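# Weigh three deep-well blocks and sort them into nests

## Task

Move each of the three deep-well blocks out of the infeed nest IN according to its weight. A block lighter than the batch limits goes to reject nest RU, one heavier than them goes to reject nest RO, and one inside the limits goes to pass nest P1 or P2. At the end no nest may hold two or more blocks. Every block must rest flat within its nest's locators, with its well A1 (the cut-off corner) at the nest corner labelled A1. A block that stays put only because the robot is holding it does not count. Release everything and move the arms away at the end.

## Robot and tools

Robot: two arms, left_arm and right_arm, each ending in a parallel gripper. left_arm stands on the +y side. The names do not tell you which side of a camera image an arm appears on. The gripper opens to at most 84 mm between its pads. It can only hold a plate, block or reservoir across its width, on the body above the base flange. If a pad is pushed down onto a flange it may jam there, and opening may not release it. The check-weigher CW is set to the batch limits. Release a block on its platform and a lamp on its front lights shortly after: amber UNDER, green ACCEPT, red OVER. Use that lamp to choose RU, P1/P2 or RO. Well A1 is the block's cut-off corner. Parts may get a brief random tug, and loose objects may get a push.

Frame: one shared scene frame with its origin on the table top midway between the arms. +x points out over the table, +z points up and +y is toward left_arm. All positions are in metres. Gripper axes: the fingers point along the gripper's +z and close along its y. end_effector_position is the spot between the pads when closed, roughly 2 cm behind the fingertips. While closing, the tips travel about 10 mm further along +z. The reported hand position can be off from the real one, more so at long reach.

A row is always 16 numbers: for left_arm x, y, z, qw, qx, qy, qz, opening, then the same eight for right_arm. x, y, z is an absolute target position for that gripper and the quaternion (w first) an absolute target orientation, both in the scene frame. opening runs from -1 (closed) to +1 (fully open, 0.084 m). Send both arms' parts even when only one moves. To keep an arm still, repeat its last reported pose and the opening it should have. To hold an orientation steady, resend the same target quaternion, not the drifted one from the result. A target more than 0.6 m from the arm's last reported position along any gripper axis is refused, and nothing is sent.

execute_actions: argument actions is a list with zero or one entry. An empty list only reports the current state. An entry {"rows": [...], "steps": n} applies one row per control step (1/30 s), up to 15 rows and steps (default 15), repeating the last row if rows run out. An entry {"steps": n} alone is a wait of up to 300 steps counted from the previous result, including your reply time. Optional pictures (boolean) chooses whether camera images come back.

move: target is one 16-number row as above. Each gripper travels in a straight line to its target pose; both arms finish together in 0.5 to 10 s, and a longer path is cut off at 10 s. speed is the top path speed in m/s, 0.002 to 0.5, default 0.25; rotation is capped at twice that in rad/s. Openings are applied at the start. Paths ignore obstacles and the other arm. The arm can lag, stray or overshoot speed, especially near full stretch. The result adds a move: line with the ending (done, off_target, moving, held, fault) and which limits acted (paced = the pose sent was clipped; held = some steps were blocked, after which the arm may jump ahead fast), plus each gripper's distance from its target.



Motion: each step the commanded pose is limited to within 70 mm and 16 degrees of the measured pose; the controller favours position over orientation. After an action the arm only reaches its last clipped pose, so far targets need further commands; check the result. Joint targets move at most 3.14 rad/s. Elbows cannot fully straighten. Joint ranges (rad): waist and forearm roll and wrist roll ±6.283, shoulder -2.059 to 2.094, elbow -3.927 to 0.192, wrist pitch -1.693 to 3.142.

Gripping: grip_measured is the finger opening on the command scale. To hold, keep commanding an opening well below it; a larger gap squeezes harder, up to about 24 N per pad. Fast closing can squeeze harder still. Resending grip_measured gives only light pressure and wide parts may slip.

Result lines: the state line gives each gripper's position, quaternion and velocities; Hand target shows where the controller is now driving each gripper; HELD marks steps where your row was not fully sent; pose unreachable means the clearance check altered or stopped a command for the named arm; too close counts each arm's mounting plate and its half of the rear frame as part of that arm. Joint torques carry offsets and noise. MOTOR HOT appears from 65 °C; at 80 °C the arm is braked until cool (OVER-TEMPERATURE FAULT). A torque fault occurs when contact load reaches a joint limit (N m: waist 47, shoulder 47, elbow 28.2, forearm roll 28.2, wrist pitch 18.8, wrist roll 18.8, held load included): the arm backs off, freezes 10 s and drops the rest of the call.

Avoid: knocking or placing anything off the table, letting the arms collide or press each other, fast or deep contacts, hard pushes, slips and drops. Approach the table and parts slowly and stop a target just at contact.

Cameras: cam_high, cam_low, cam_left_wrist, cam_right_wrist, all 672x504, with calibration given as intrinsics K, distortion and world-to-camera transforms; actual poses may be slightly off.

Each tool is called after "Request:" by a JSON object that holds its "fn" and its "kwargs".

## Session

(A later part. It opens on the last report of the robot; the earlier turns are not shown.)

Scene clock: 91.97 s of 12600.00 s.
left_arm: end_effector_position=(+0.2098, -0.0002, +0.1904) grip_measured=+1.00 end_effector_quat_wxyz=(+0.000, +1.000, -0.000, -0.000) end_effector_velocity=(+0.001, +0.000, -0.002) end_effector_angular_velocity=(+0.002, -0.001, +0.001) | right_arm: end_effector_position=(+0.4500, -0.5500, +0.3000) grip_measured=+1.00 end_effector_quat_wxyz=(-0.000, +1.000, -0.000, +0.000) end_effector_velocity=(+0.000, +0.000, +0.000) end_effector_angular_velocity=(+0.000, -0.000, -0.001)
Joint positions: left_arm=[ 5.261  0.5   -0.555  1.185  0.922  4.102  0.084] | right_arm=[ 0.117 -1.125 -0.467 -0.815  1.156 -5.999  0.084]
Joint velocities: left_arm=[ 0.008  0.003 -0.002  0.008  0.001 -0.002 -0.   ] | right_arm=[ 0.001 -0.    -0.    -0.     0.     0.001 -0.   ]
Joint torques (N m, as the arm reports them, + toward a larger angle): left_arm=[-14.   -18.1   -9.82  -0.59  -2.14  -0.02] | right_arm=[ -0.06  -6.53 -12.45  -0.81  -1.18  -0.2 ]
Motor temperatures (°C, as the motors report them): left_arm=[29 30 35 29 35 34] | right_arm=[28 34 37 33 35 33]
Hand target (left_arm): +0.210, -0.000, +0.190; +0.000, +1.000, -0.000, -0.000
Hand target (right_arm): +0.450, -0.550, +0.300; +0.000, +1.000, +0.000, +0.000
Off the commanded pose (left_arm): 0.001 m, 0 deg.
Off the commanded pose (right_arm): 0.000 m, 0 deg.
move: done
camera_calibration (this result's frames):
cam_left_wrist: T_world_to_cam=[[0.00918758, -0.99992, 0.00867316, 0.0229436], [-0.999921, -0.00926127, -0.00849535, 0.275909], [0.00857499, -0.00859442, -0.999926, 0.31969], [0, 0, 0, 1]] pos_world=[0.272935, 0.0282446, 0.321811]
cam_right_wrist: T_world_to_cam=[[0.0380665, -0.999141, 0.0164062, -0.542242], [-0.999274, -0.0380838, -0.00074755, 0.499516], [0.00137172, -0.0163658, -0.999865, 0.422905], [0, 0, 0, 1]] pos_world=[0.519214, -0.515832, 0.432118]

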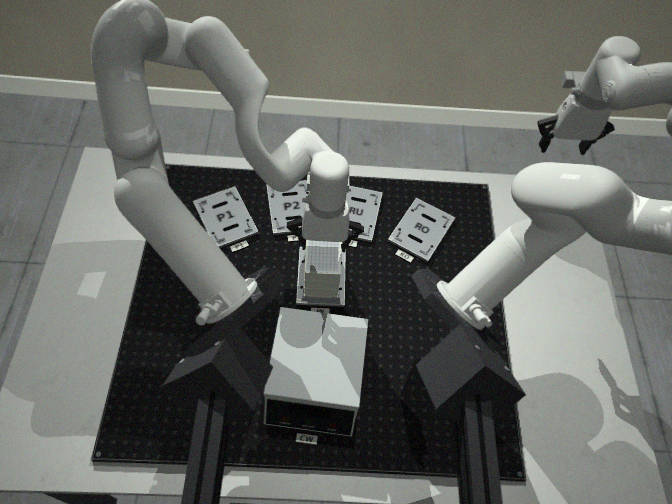

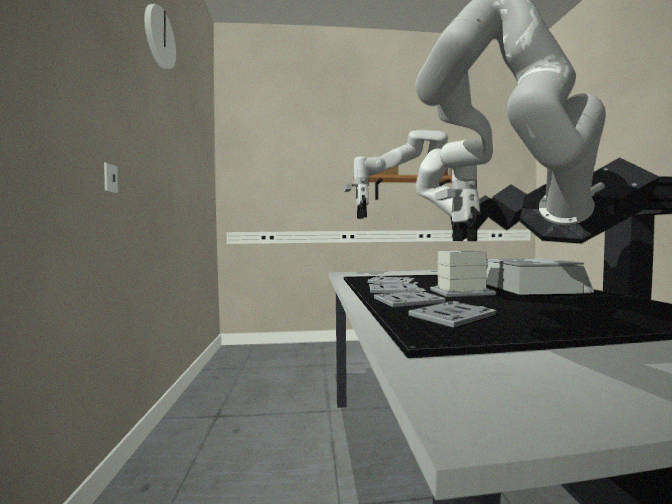

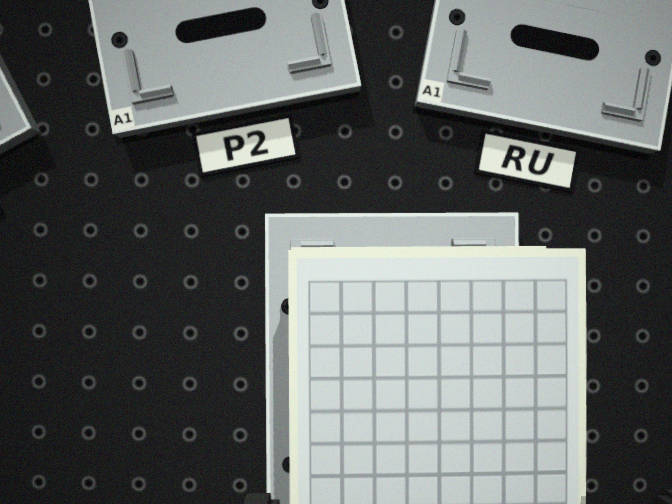

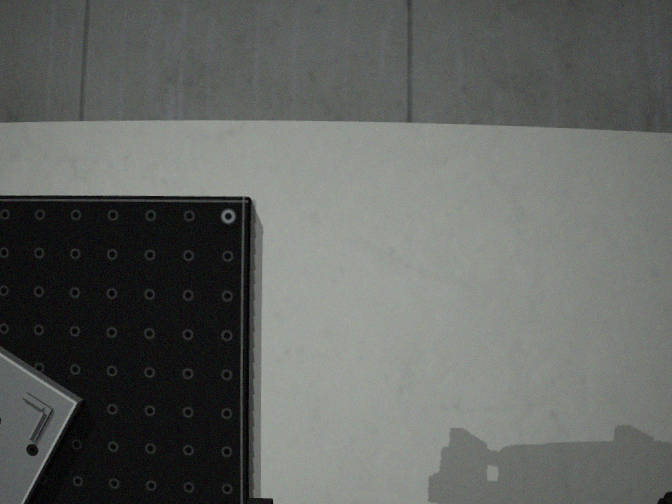

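Request:
{"fn": "move", "kwargs": {"target": [0.2113,-0.0002,0.166,0,1,0.008,0,1,0.45,-0.55,0.3,0,1,0,0,1], "speed": 0.02}}

Request:
{"fn": "zoom_image", "kwargs": {"camera": "cam_left_wrist", "region": [232,204,672,504]}}

Scene clock: 111.47 s of 12600.00 s.
left_arm: end_effector_position=(+0.2113, -0.0003, +0.1662) grip_measured=+1.00 end_effector_quat_wxyz=(+0.000, +1.000, +0.008, -0.000) end_effector_velocity=(+0.000, -0.001, -0.001) end_effector_angular_velocity=(-0.002, -0.001, +0.002) | right_arm: end_effector_position=(+0.4500, -0.5500, +0.3000) grip_measured=+1.00 end_effector_quat_wxyz=(+0.000, +1.000, +0.000, -0.000) end_effector_velocity=(+0.000, +0.000, +0.000) end_effector_angular_velocity=(+0.001, -0.000, +0.000)
Joint positions: left_arm=[ 5.333  0.556 -0.57   1.286  0.907  4.038  0.084] | right_arm=[ 0.117 -1.125 -0.467 -0.815  1.156 -5.999  0.084]
Joint velocities: left_arm=[ 0.004  0.003 -0.002  0.007 -0.001 -0.005  0.   ] | right_arm=[-0.     0.    -0.     0.001 -0.    -0.001  0.   ]
Joint torques (N m, as the arm reports them, + toward a larger angle): left_arm=[-14.01 -18.27  -8.21  -0.61  -2.15   0.01] | right_arm=[ -0.14  -5.79 -12.27  -0.53  -1.38   0.07]
Motor temperatures (°C, as the motors report them): left_arm=[29 30 34 29 35 34] | right_arm=[28 34 37 33 35 33]
Hand target (left_arm): +0.211, -0.000, +0.166; +0.000, +1.000, +0.008, -0.000
Hand target (right_arm): +0.450, -0.550, +0.300; +0.000, +1.000, -0.000, -0.000
Off the commanded pose (left_arm): 0.000 m, 0 deg.
Off the commanded pose (right_arm): 0.000 m, 0 deg.
After step 90, 14.97 s passed at rest.
move: done
camera_calibration (this result's frames):
cam_left_wrist: T_world_to_cam=[[0.0254768, -0.999641, 0.00833926, 0.0197347], [-0.999634, -0.0255509, -0.0088928, 0.277181], [0.00910268, -0.00810965, -0.999926, 0.295351], [0, 0, 0, 1]] pos_world=[0.273888, 0.029205, 0.29763]
cam_right_wrist: T_world_to_cam=[[0.0380668, -0.999141, 0.0164062, -0.542243], [-0.999274, -0.0380842, -0.000747484, 0.499516], [0.00137166, -0.0163658, -0.999865, 0.422905], [0, 0, 0, 1]] pos_world=[0.519214, -0.515832, 0.432118]

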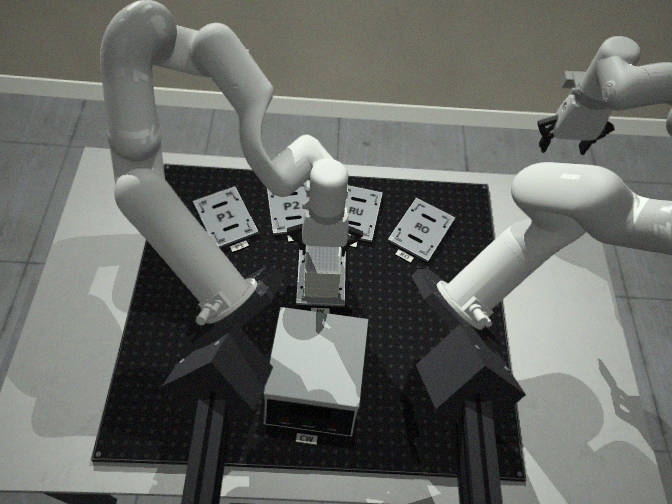

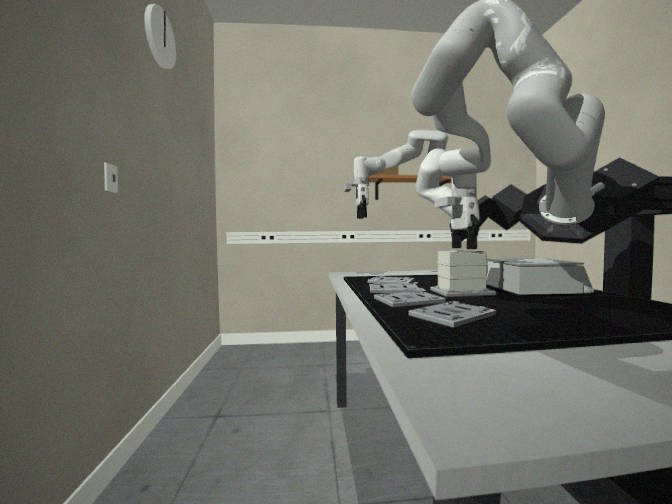

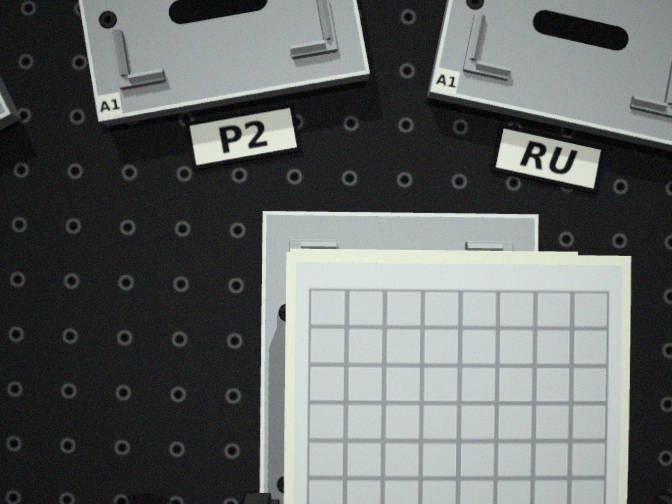

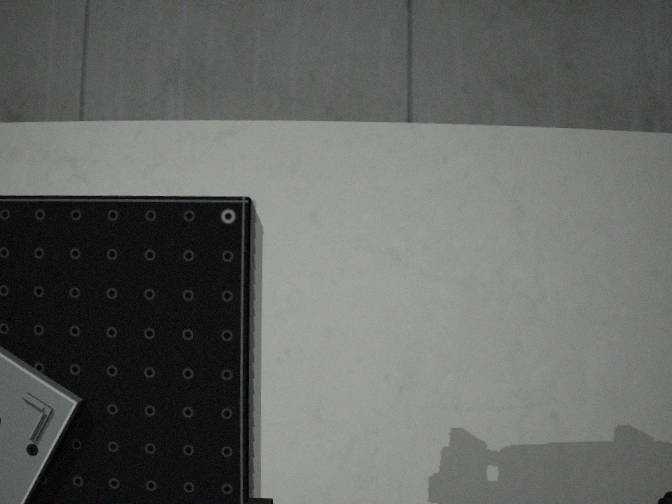

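Region (232, 204, 672, 504) of cam_left_wrist's 672x504 image, scaled by 1.145, with more detail than that image has; it fills the top 344 rows of this view, and the rest is white.

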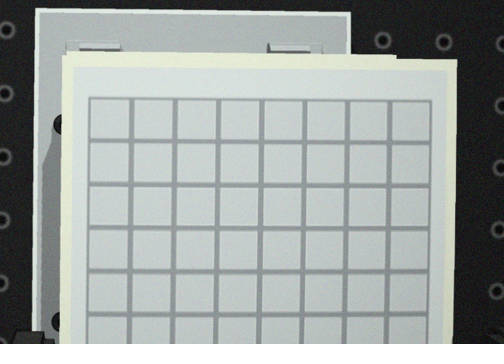

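Request:
{"fn": "move", "kwargs": {"target": [0.2115,0.0001,0.138,0,1,0.008,0,1,0.45,-0.55,0.3,0,1,0,0,1], "speed": 0.015}}

Request:
{"fn": "move", "kwargs": {"target": [0.2115,0.0001,0.138,0,1,0.008,0,-1,0.45,-0.55,0.3,0,1,0,0,1], "speed": 0.015}}

Request:
{"fn": "move", "kwargs": {"target": [0.2115,0.0001,0.175,0,1,0.008,0,-1,0.45,-0.55,0.3,0,1,0,0,1], "speed": 0.04}}

Request:
{"fn": "move", "kwargs": {"target": [-0.035,-0.005,0.17,0,1,0.008,0,-1,0.45,-0.55,0.3,0,1,0,0,1], "speed": 0.12}}

Request:
{"fn": "move", "kwargs": {"target": [-0.035,-0.005,0.1465,0,1,0.008,0,-1,0.45,-0.55,0.3,0,1,0,0,1], "speed": 0.012}}

Scene clock: 132.40 s of 12600.00 s.
left_arm: end_effector_position=(+0.2115, +0.0000, +0.1382) grip_measured=+1.00 end_effector_quat_wxyz=(+0.000, +1.000, +0.008, -0.000) end_effector_velocity=(+0.000, -0.001, -0.001) end_effector_angular_velocity=(-0.003, -0.003, -0.002) | right_arm: end_effector_position=(+0.4500, -0.5500, +0.3000) grip_measured=+1.00 end_effector_quat_wxyz=(+0.000, +1.000, -0.000, +0.000) end_effector_velocity=(-0.000, +0.000, -0.000) end_effector_angular_velocity=(+0.000, +0.002, +0.000)
Joint positions: left_arm=[ 5.414  0.624 -0.594  1.402  0.898  3.983  0.084] | right_arm=[ 0.117 -1.125 -0.467 -0.815  1.156 -5.999  0.084]
Joint velocities: left_arm=[ 0.001  0.004 -0.002  0.008 -0.    -0.004  0.   ] | right_arm=[-0.     0.     0.     0.001  0.002 -0.001  0.   ]
Joint torques (N m, as the arm reports them, + toward a larger angle): left_arm=[-14.48 -18.65  -6.39  -0.64  -2.07   0.07] | right_arm=[  0.11  -6.66 -12.5   -0.53  -1.14  -0.08]
Motor temperatures (°C, as the motors report them): left_arm=[29 30 34 29 35 34] | right_arm=[28 34 37 33 35 33]
Hand target (left_arm): +0.211, +0.000, +0.138; +0.000, +1.000, +0.008, -0.000
Hand target (right_arm): +0.450, -0.550, +0.300; +0.000, +1.000, +0.000, +0.000
Off the commanded pose (left_arm): 0.000 m, 0 deg.
Off the commanded pose (right_arm): 0.000 m, 0 deg.
After step 90, 15.77 s passed at rest.
move: done
camera_calibration (this result's frames):
cam_left_wrist: T_world_to_cam=[[0.0255732, -0.999638, 0.00834456, 0.0202374], [-0.999632, -0.0256471, -0.00887514, 0.277138], [0.00908594, -0.00811452, -0.999926, 0.267361], [0, 0, 0, 1]] pos_world=[0.274089, 0.0295074, 0.269632]
cam_right_wrist: T_world_to_cam=[[0.0380666, -0.999141, 0.0164062, -0.542243], [-0.999274, -0.038084, -0.000747567, 0.499516], [0.00137174, -0.0163658, -0.999865, 0.422905], [0, 0, 0, 1]] pos_world=[0.519214, -0.515832, 0.432118]

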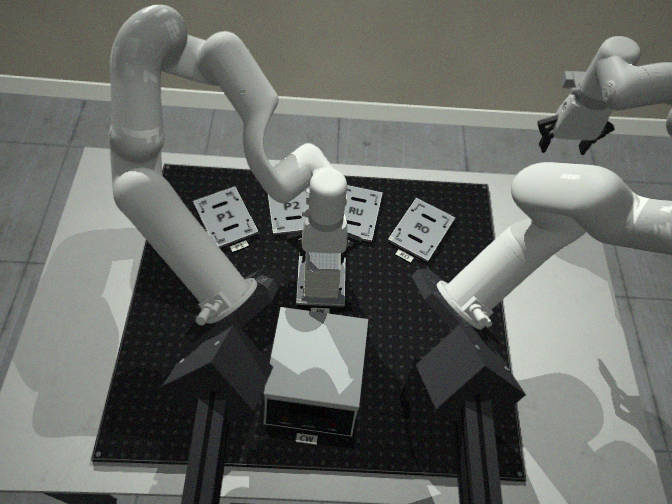

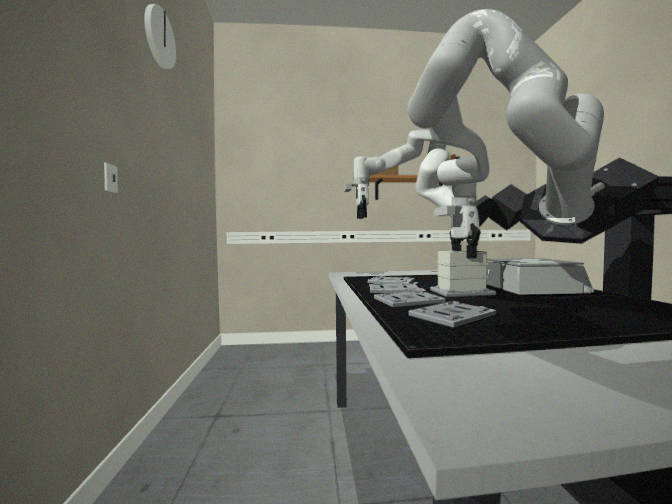

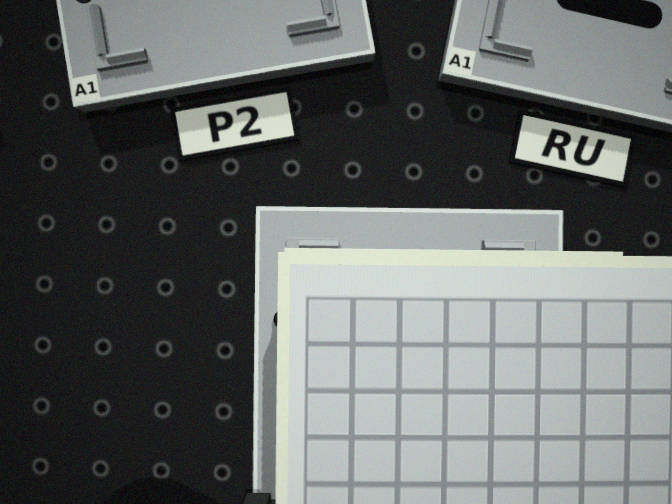

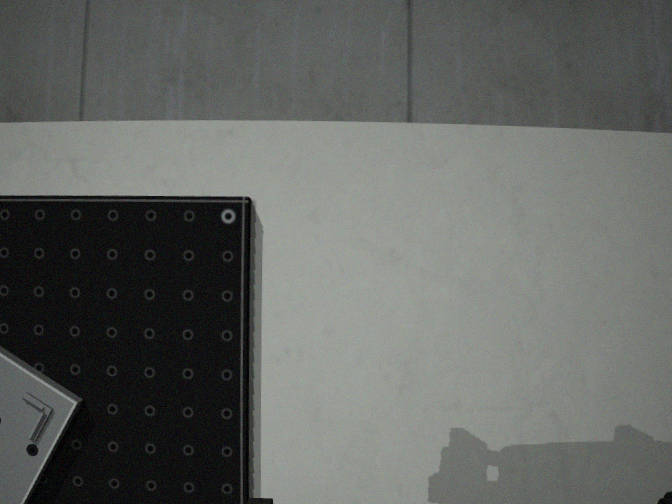

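Scene clock: 133.10 s of 12600.00 s.
left_arm: end_effector_position=(+0.2116, -0.0001, +0.1382) grip_measured=+0.96 end_effector_quat_wxyz=(+0.000, +1.000, +0.008, +0.000) end_effector_velocity=(+0.000, +0.000, -0.000) end_effector_angular_velocity=(+0.001, -0.001, +0.001) | right_arm: end_effector_position=(+0.4500, -0.5500, +0.3000) grip_measured=+1.00 end_effector_quat_wxyz=(-0.000, +1.000, -0.000, +0.000) end_effector_velocity=(-0.000, +0.000, -0.000) end_effector_angular_velocity=(+0.002, +0.001, +0.001)
Joint positions: left_arm=[ 5.414  0.625 -0.594  1.402  0.898  3.983  0.083] | right_arm=[ 0.117 -1.125 -0.467 -0.815  1.156 -5.999  0.084]
Joint velocities: left_arm=[ 0.001  0.    -0.     0.001  0.002 -0.     0.   ] | right_arm=[-0.     0.     0.     0.002  0.    -0.002  0.   ]
Joint torques (N m, as the arm reports them, + toward a larger angle): left_arm=[-12.55 -16.4   -6.05  -0.23  -1.56  -0.03] | right_arm=[ -0.13  -6.95 -12.46  -0.89  -1.31  -0.01]
Motor temperatures (°C, as the motors report them): left_arm=[29 30 34 29 35 34] | right_arm=[28 34 37 33 35 33]
Hand target (left_arm): +0.212, +0.000, +0.138; +0.000, +1.000, +0.008, -0.000
Hand target (right_arm): +0.450, -0.550, +0.300; +0.000, +1.000, -0.000, +0.000
Off the commanded pose (left_arm): 0.000 m, 0 deg.
Off the commanded pose (right_arm): 0.000 m, 0 deg.
move: done
camera_calibration (this result's frames):
cam_left_wrist: T_world_to_cam=[[0.0256924, -0.999632, 0.00869508, 0.0200654], [-0.999626, -0.0257719, -0.00916447, 0.277247], [0.00938519, -0.00845637, -0.99992, 0.267268], [0, 0, 0, 1]] pos_world=[0.274119, 0.0294633, 0.269613]
cam_right_wrist: T_world_to_cam=[[0.0380667, -0.999141, 0.0164061, -0.542242], [-0.999274, -0.0380841, -0.000747711, 0.499516], [0.00137188, -0.0163657, -0.999865, 0.422905], [0, 0, 0, 1]] pos_world=[0.519214, -0.515832, 0.432118]

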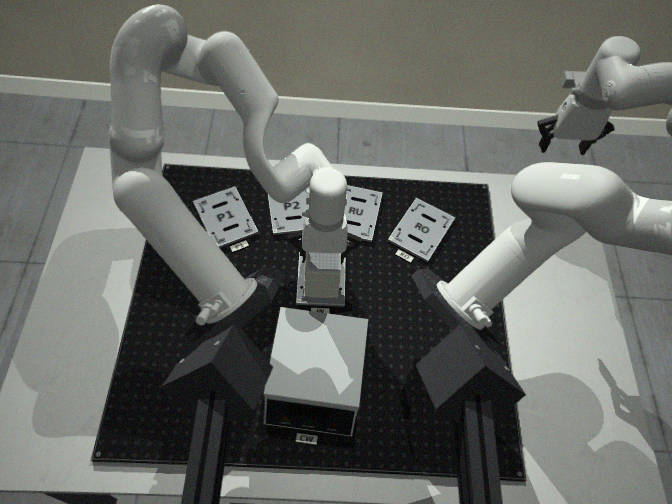

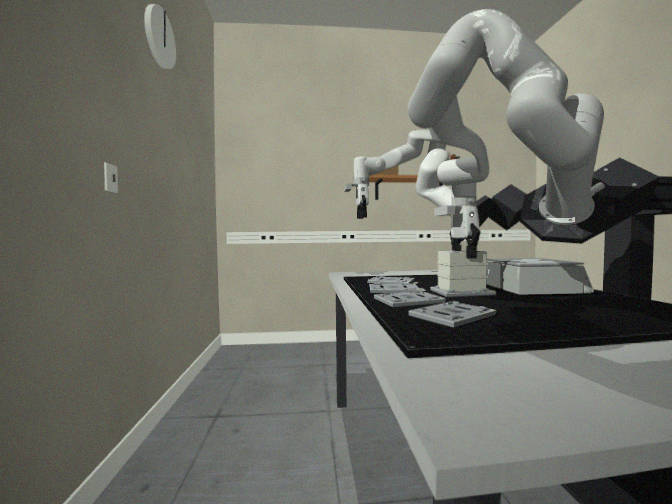

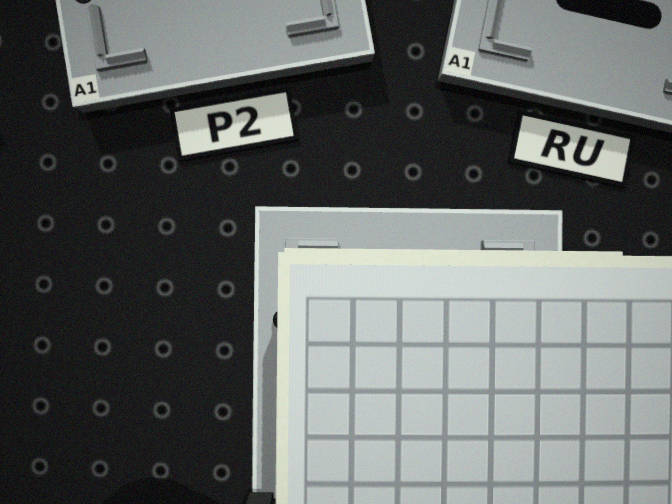

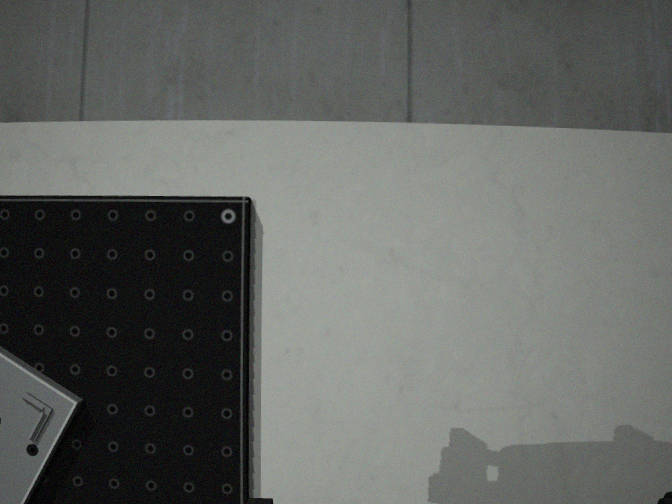

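Scene clock: 134.40 s of 12600.00 s.
left_arm: end_effector_position=(+0.2115, +0.0002, +0.1747) grip_measured=+0.96 end_effector_quat_wxyz=(-0.000, +1.000, +0.008, +0.000) end_effector_velocity=(-0.000, +0.000, +0.002) end_effector_angular_velocity=(+0.001, +0.001, +0.000) | right_arm: end_effector_position=(+0.4500, -0.5500, +0.3000) grip_measured=+1.00 end_effector_quat_wxyz=(-0.000, +1.000, -0.000, +0.000) end_effector_velocity=(+0.000, -0.000, +0.000) end_effector_angular_velocity=(-0.002, -0.001, +0.001)
Joint positions: left_arm=[ 5.309  0.535 -0.563  1.251  0.913  4.056  0.083] | right_arm=[ 0.117 -1.125 -0.467 -0.815  1.156 -5.999  0.084]
Joint velocities: left_arm=[-0.006 -0.005  0.001 -0.011  0.002  0.006 -0.   ] | right_arm=[ 0.    -0.    -0.    -0.002  0.    -0.     0.   ]
Joint torques (N m, as the arm reports them, + toward a larger angle): left_arm=[-14.12 -18.49  -9.1   -0.16  -2.1    0.06] | right_arm=[ -0.29  -7.4  -12.17  -0.72  -1.47  -0.06]
Motor temperatures (°C, as the motors report them): left_arm=[29 30 34 29 35 34] | right_arm=[28 34 37 33 35 33]
Hand target (left_arm): +0.212, +0.000, +0.175; -0.000, +1.000, +0.008, +0.000
Hand target (right_arm): +0.450, -0.550, +0.300; -0.000, +1.000, -0.000, -0.000
Off the commanded pose (left_arm): 0.000 m, 0 deg.
Off the commanded pose (right_arm): 0.000 m, 0 deg.
move: done
camera_calibration (this result's frames):
cam_left_wrist: T_world_to_cam=[[0.0256517, -0.99964, 0.00788374, 0.0201697], [-0.999626, -0.0257244, -0.00926383, 0.277535], [0.00946329, -0.00764316, -0.999926, 0.30376], [0, 0, 0, 1]] pos_world=[0.274039, 0.0296235, 0.306149]
cam_right_wrist: T_world_to_cam=[[0.0380666, -0.999141, 0.0164061, -0.542242], [-0.999274, -0.038084, -0.000747624, 0.499516], [0.00137179, -0.0163657, -0.999865, 0.422905], [0, 0, 0, 1]] pos_world=[0.519214, -0.515832, 0.432118]

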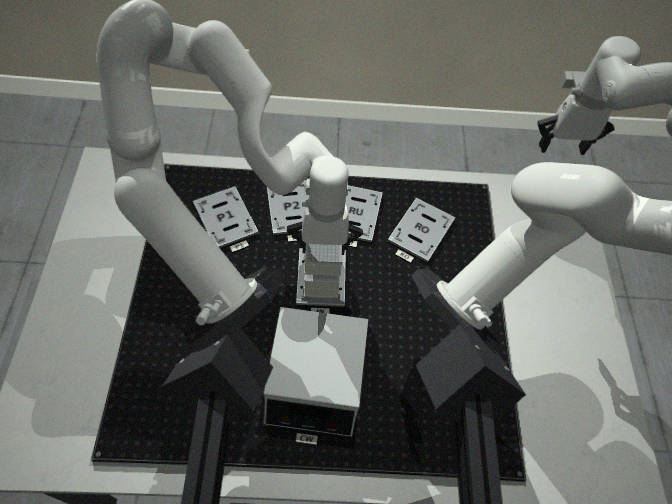

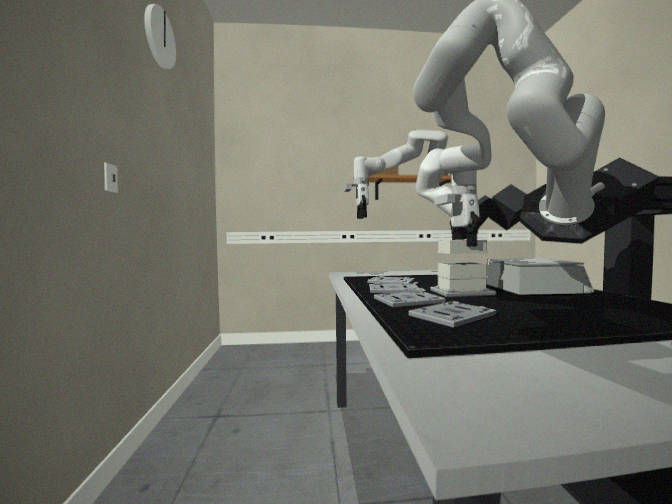

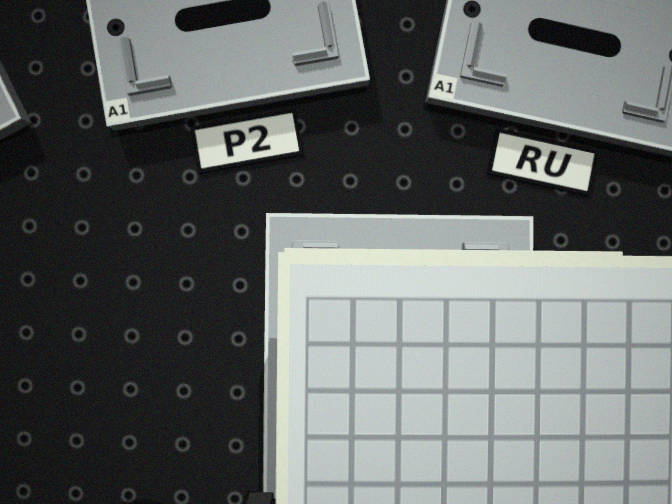

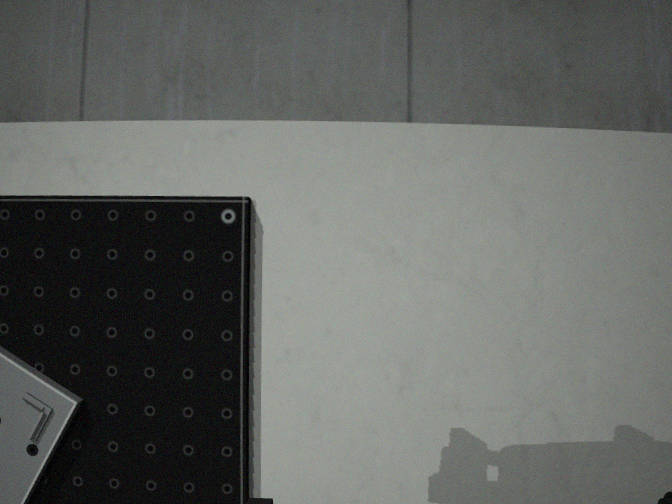

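Scene clock: 137.00 s of 12600.00 s.
left_arm: end_effector_position=(-0.0342, -0.0042, +0.1693) grip_measured=+0.96 end_effector_quat_wxyz=(+0.000, +1.000, +0.008, +0.000) end_effector_velocity=(-0.002, +0.001, +0.000) end_effector_angular_velocity=(+0.006, -0.001, -0.001) | right_arm: end_effector_position=(+0.4500, -0.5500, +0.3000) grip_measured=+1.00 end_effector_quat_wxyz=(+0.000, +1.000, -0.000, +0.000) end_effector_velocity=(-0.000, -0.000, -0.000) end_effector_angular_velocity=(-0.001, +0.001, +0.001)
Joint positions: left_arm=[ 4.583  1.064 -0.652  0.839  0.581  3.631  0.083] | right_arm=[ 0.117 -1.125 -0.467 -0.815  1.156 -5.999  0.084]
Joint velocities: left_arm=[-0.014  0.005 -0.004 -0.026 -0.     0.014  0.   ] | right_arm=[ 0.     0.    -0.    -0.     0.001 -0.001 -0.   ]
Joint torques (N m, as the arm reports them, + toward a larger angle): left_arm=[ -7.8  -28.12 -13.07  -1.03  -2.27  -0.09] | right_arm=[ -0.1   -6.59 -12.99  -0.73  -1.47  -0.07]
Motor temperatures (°C, as the motors report them): left_arm=[29 30 34 29 35 34] | right_arm=[28 34 37 33 35 33]
Hand target (left_arm): -0.034, -0.004, +0.169; -0.000, +1.000, +0.008, +0.000
Hand target (right_arm): +0.450, -0.550, +0.300; -0.000, +1.000, +0.000, +0.000
Off the commanded pose (left_arm): 0.001 m, 0 deg.
Off the commanded pose (right_arm): 0.000 m, 0 deg.
move: done
camera_calibration (this result's frames):
cam_left_wrist: T_world_to_cam=[[0.0261543, -0.999623, 0.0083875, 0.0220072], [-0.999614, -0.0262307, -0.00914105, 0.0317405], [0.00935761, -0.00814518, -0.999923, 0.300683], [0, 0, 0, 1]] pos_world=[0.028339, 0.0252806, 0.300765]
cam_right_wrist: T_world_to_cam=[[0.0380665, -0.999141, 0.0164062, -0.542242], [-0.999274, -0.0380839, -0.000747557, 0.499516], [0.00137173, -0.0163659, -0.999865, 0.422905], [0, 0, 0, 1]] pos_world=[0.519214, -0.515832, 0.432118]

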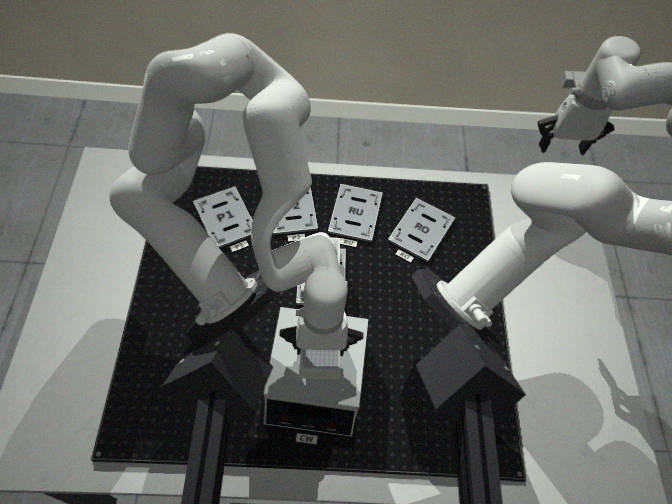

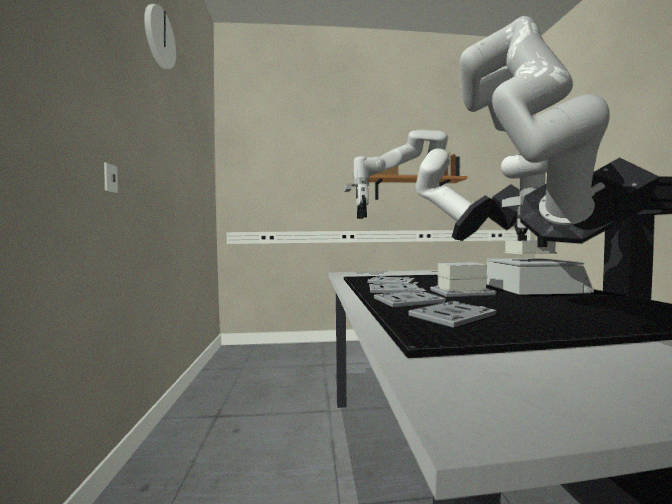

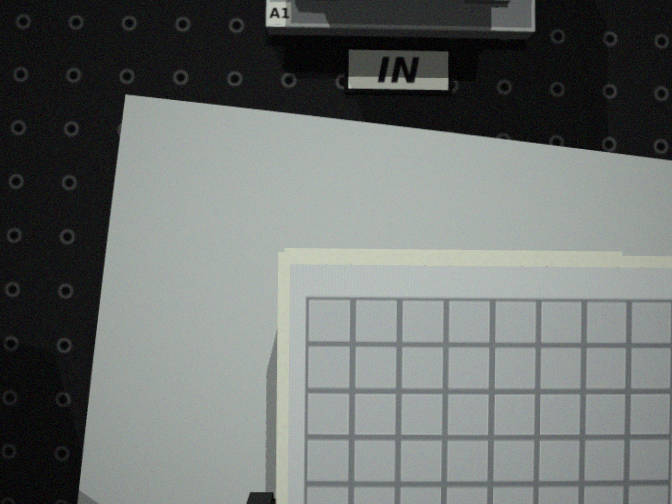

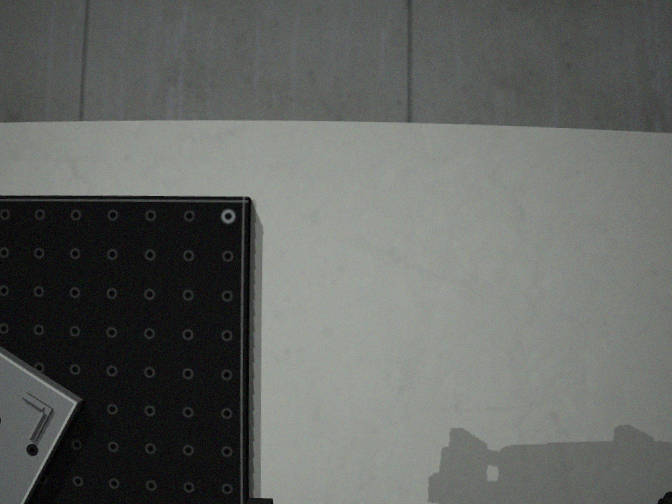

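Scene clock: 139.17 s of 12600.00 s.
left_arm: end_effector_position=(-0.0350, -0.0050, +0.1467) grip_measured=+0.96 end_effector_quat_wxyz=(-0.000, +1.000, +0.008, -0.000) end_effector_velocity=(-0.000, -0.001, -0.002) end_effector_angular_velocity=(-0.001, +0.002, +0.002) | right_arm: end_effector_position=(+0.4500, -0.5500, +0.3000) grip_measured=+1.00 end_effector_quat_wxyz=(+0.000, +1.000, -0.000, +0.000) end_effector_velocity=(+0.000, -0.000, +0.000) end_effector_angular_velocity=(-0.002, -0.002, +0.002)
Joint positions: left_arm=[ 4.651  1.138 -0.682  0.98   0.576  3.537  0.083] | right_arm=[ 0.117 -1.125 -0.467 -0.815  1.156 -5.999  0.084]
Joint velocities: left_arm=[ 0.008  0.006 -0.003  0.014 -0.001 -0.01  -0.   ] | right_arm=[ 0.     0.    -0.    -0.002 -0.001 -0.001 -0.   ]
Joint torques (N m, as the arm reports them, + toward a larger angle): left_arm=[ -8.37 -27.92 -11.51  -0.75  -2.14  -0.04] | right_arm=[  0.3   -6.2  -12.88  -0.8   -1.16  -0.19]
Motor temperatures (°C, as the motors report them): left_arm=[29 30 34 29 35 34] | right_arm=[28 34 37 33 35 33]
Hand target (left_arm): -0.035, -0.005, +0.147; +0.000, +1.000, +0.008, -0.000
Hand target (right_arm): +0.450, -0.550, +0.300; +0.000, +1.000, -0.000, +0.000
Off the commanded pose (left_arm): 0.000 m, 0 deg.
Off the commanded pose (right_arm): 0.000 m, 0 deg.
move: done
camera_calibration (this result's frames):
cam_left_wrist: T_world_to_cam=[[0.0255027, -0.999642, 0.00814745, 0.0214879], [-0.999633, -0.0255751, -0.00891056, 0.0306811], [0.00911574, -0.00791722, -0.999927, 0.278065], [0, 0, 0, 1]] pos_world=[0.027587, 0.0244664, 0.278143]
cam_right_wrist: T_world_to_cam=[[0.0380664, -0.999141, 0.0164064, -0.542243], [-0.999274, -0.0380838, -0.000747615, 0.499516], [0.00137179, -0.016366, -0.999865, 0.422905], [0, 0, 0, 1]] pos_world=[0.519214, -0.515832, 0.432118]

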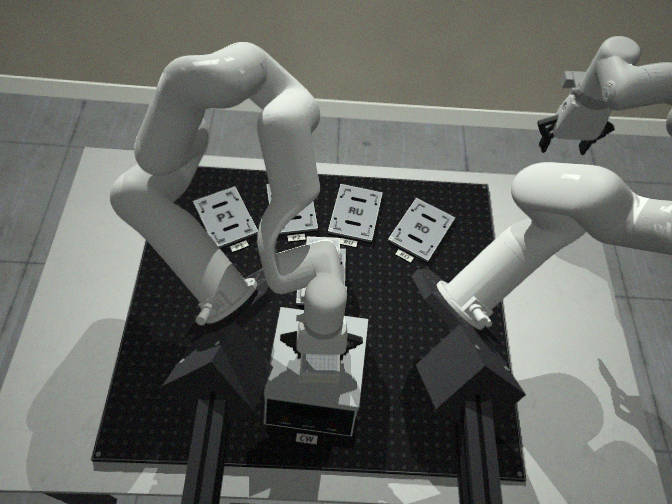

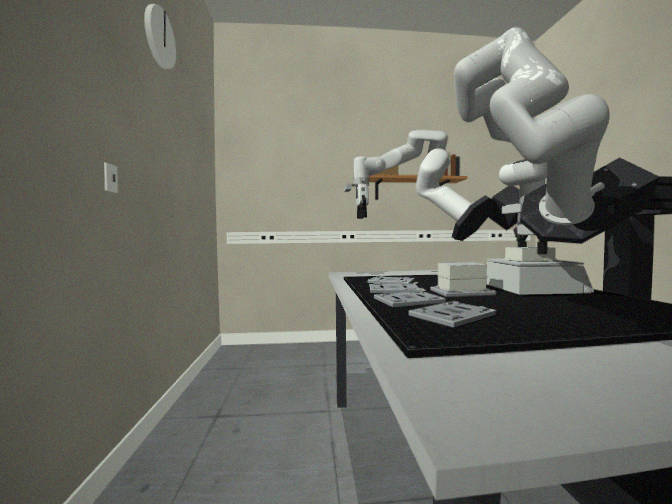

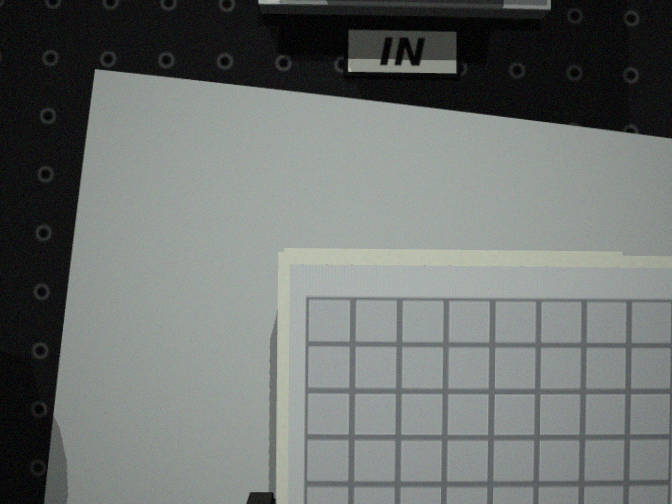

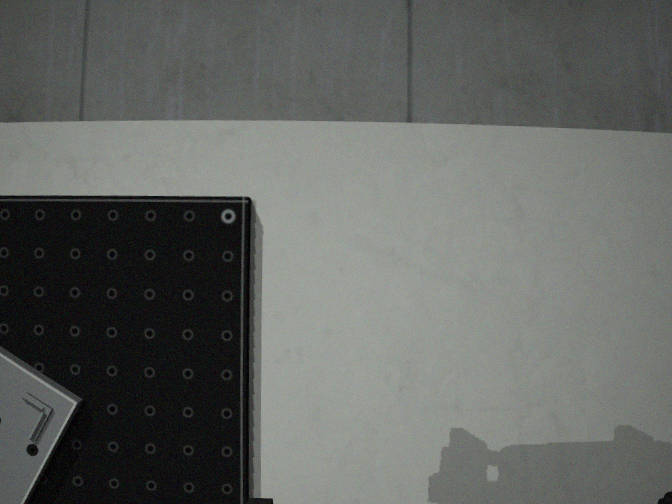

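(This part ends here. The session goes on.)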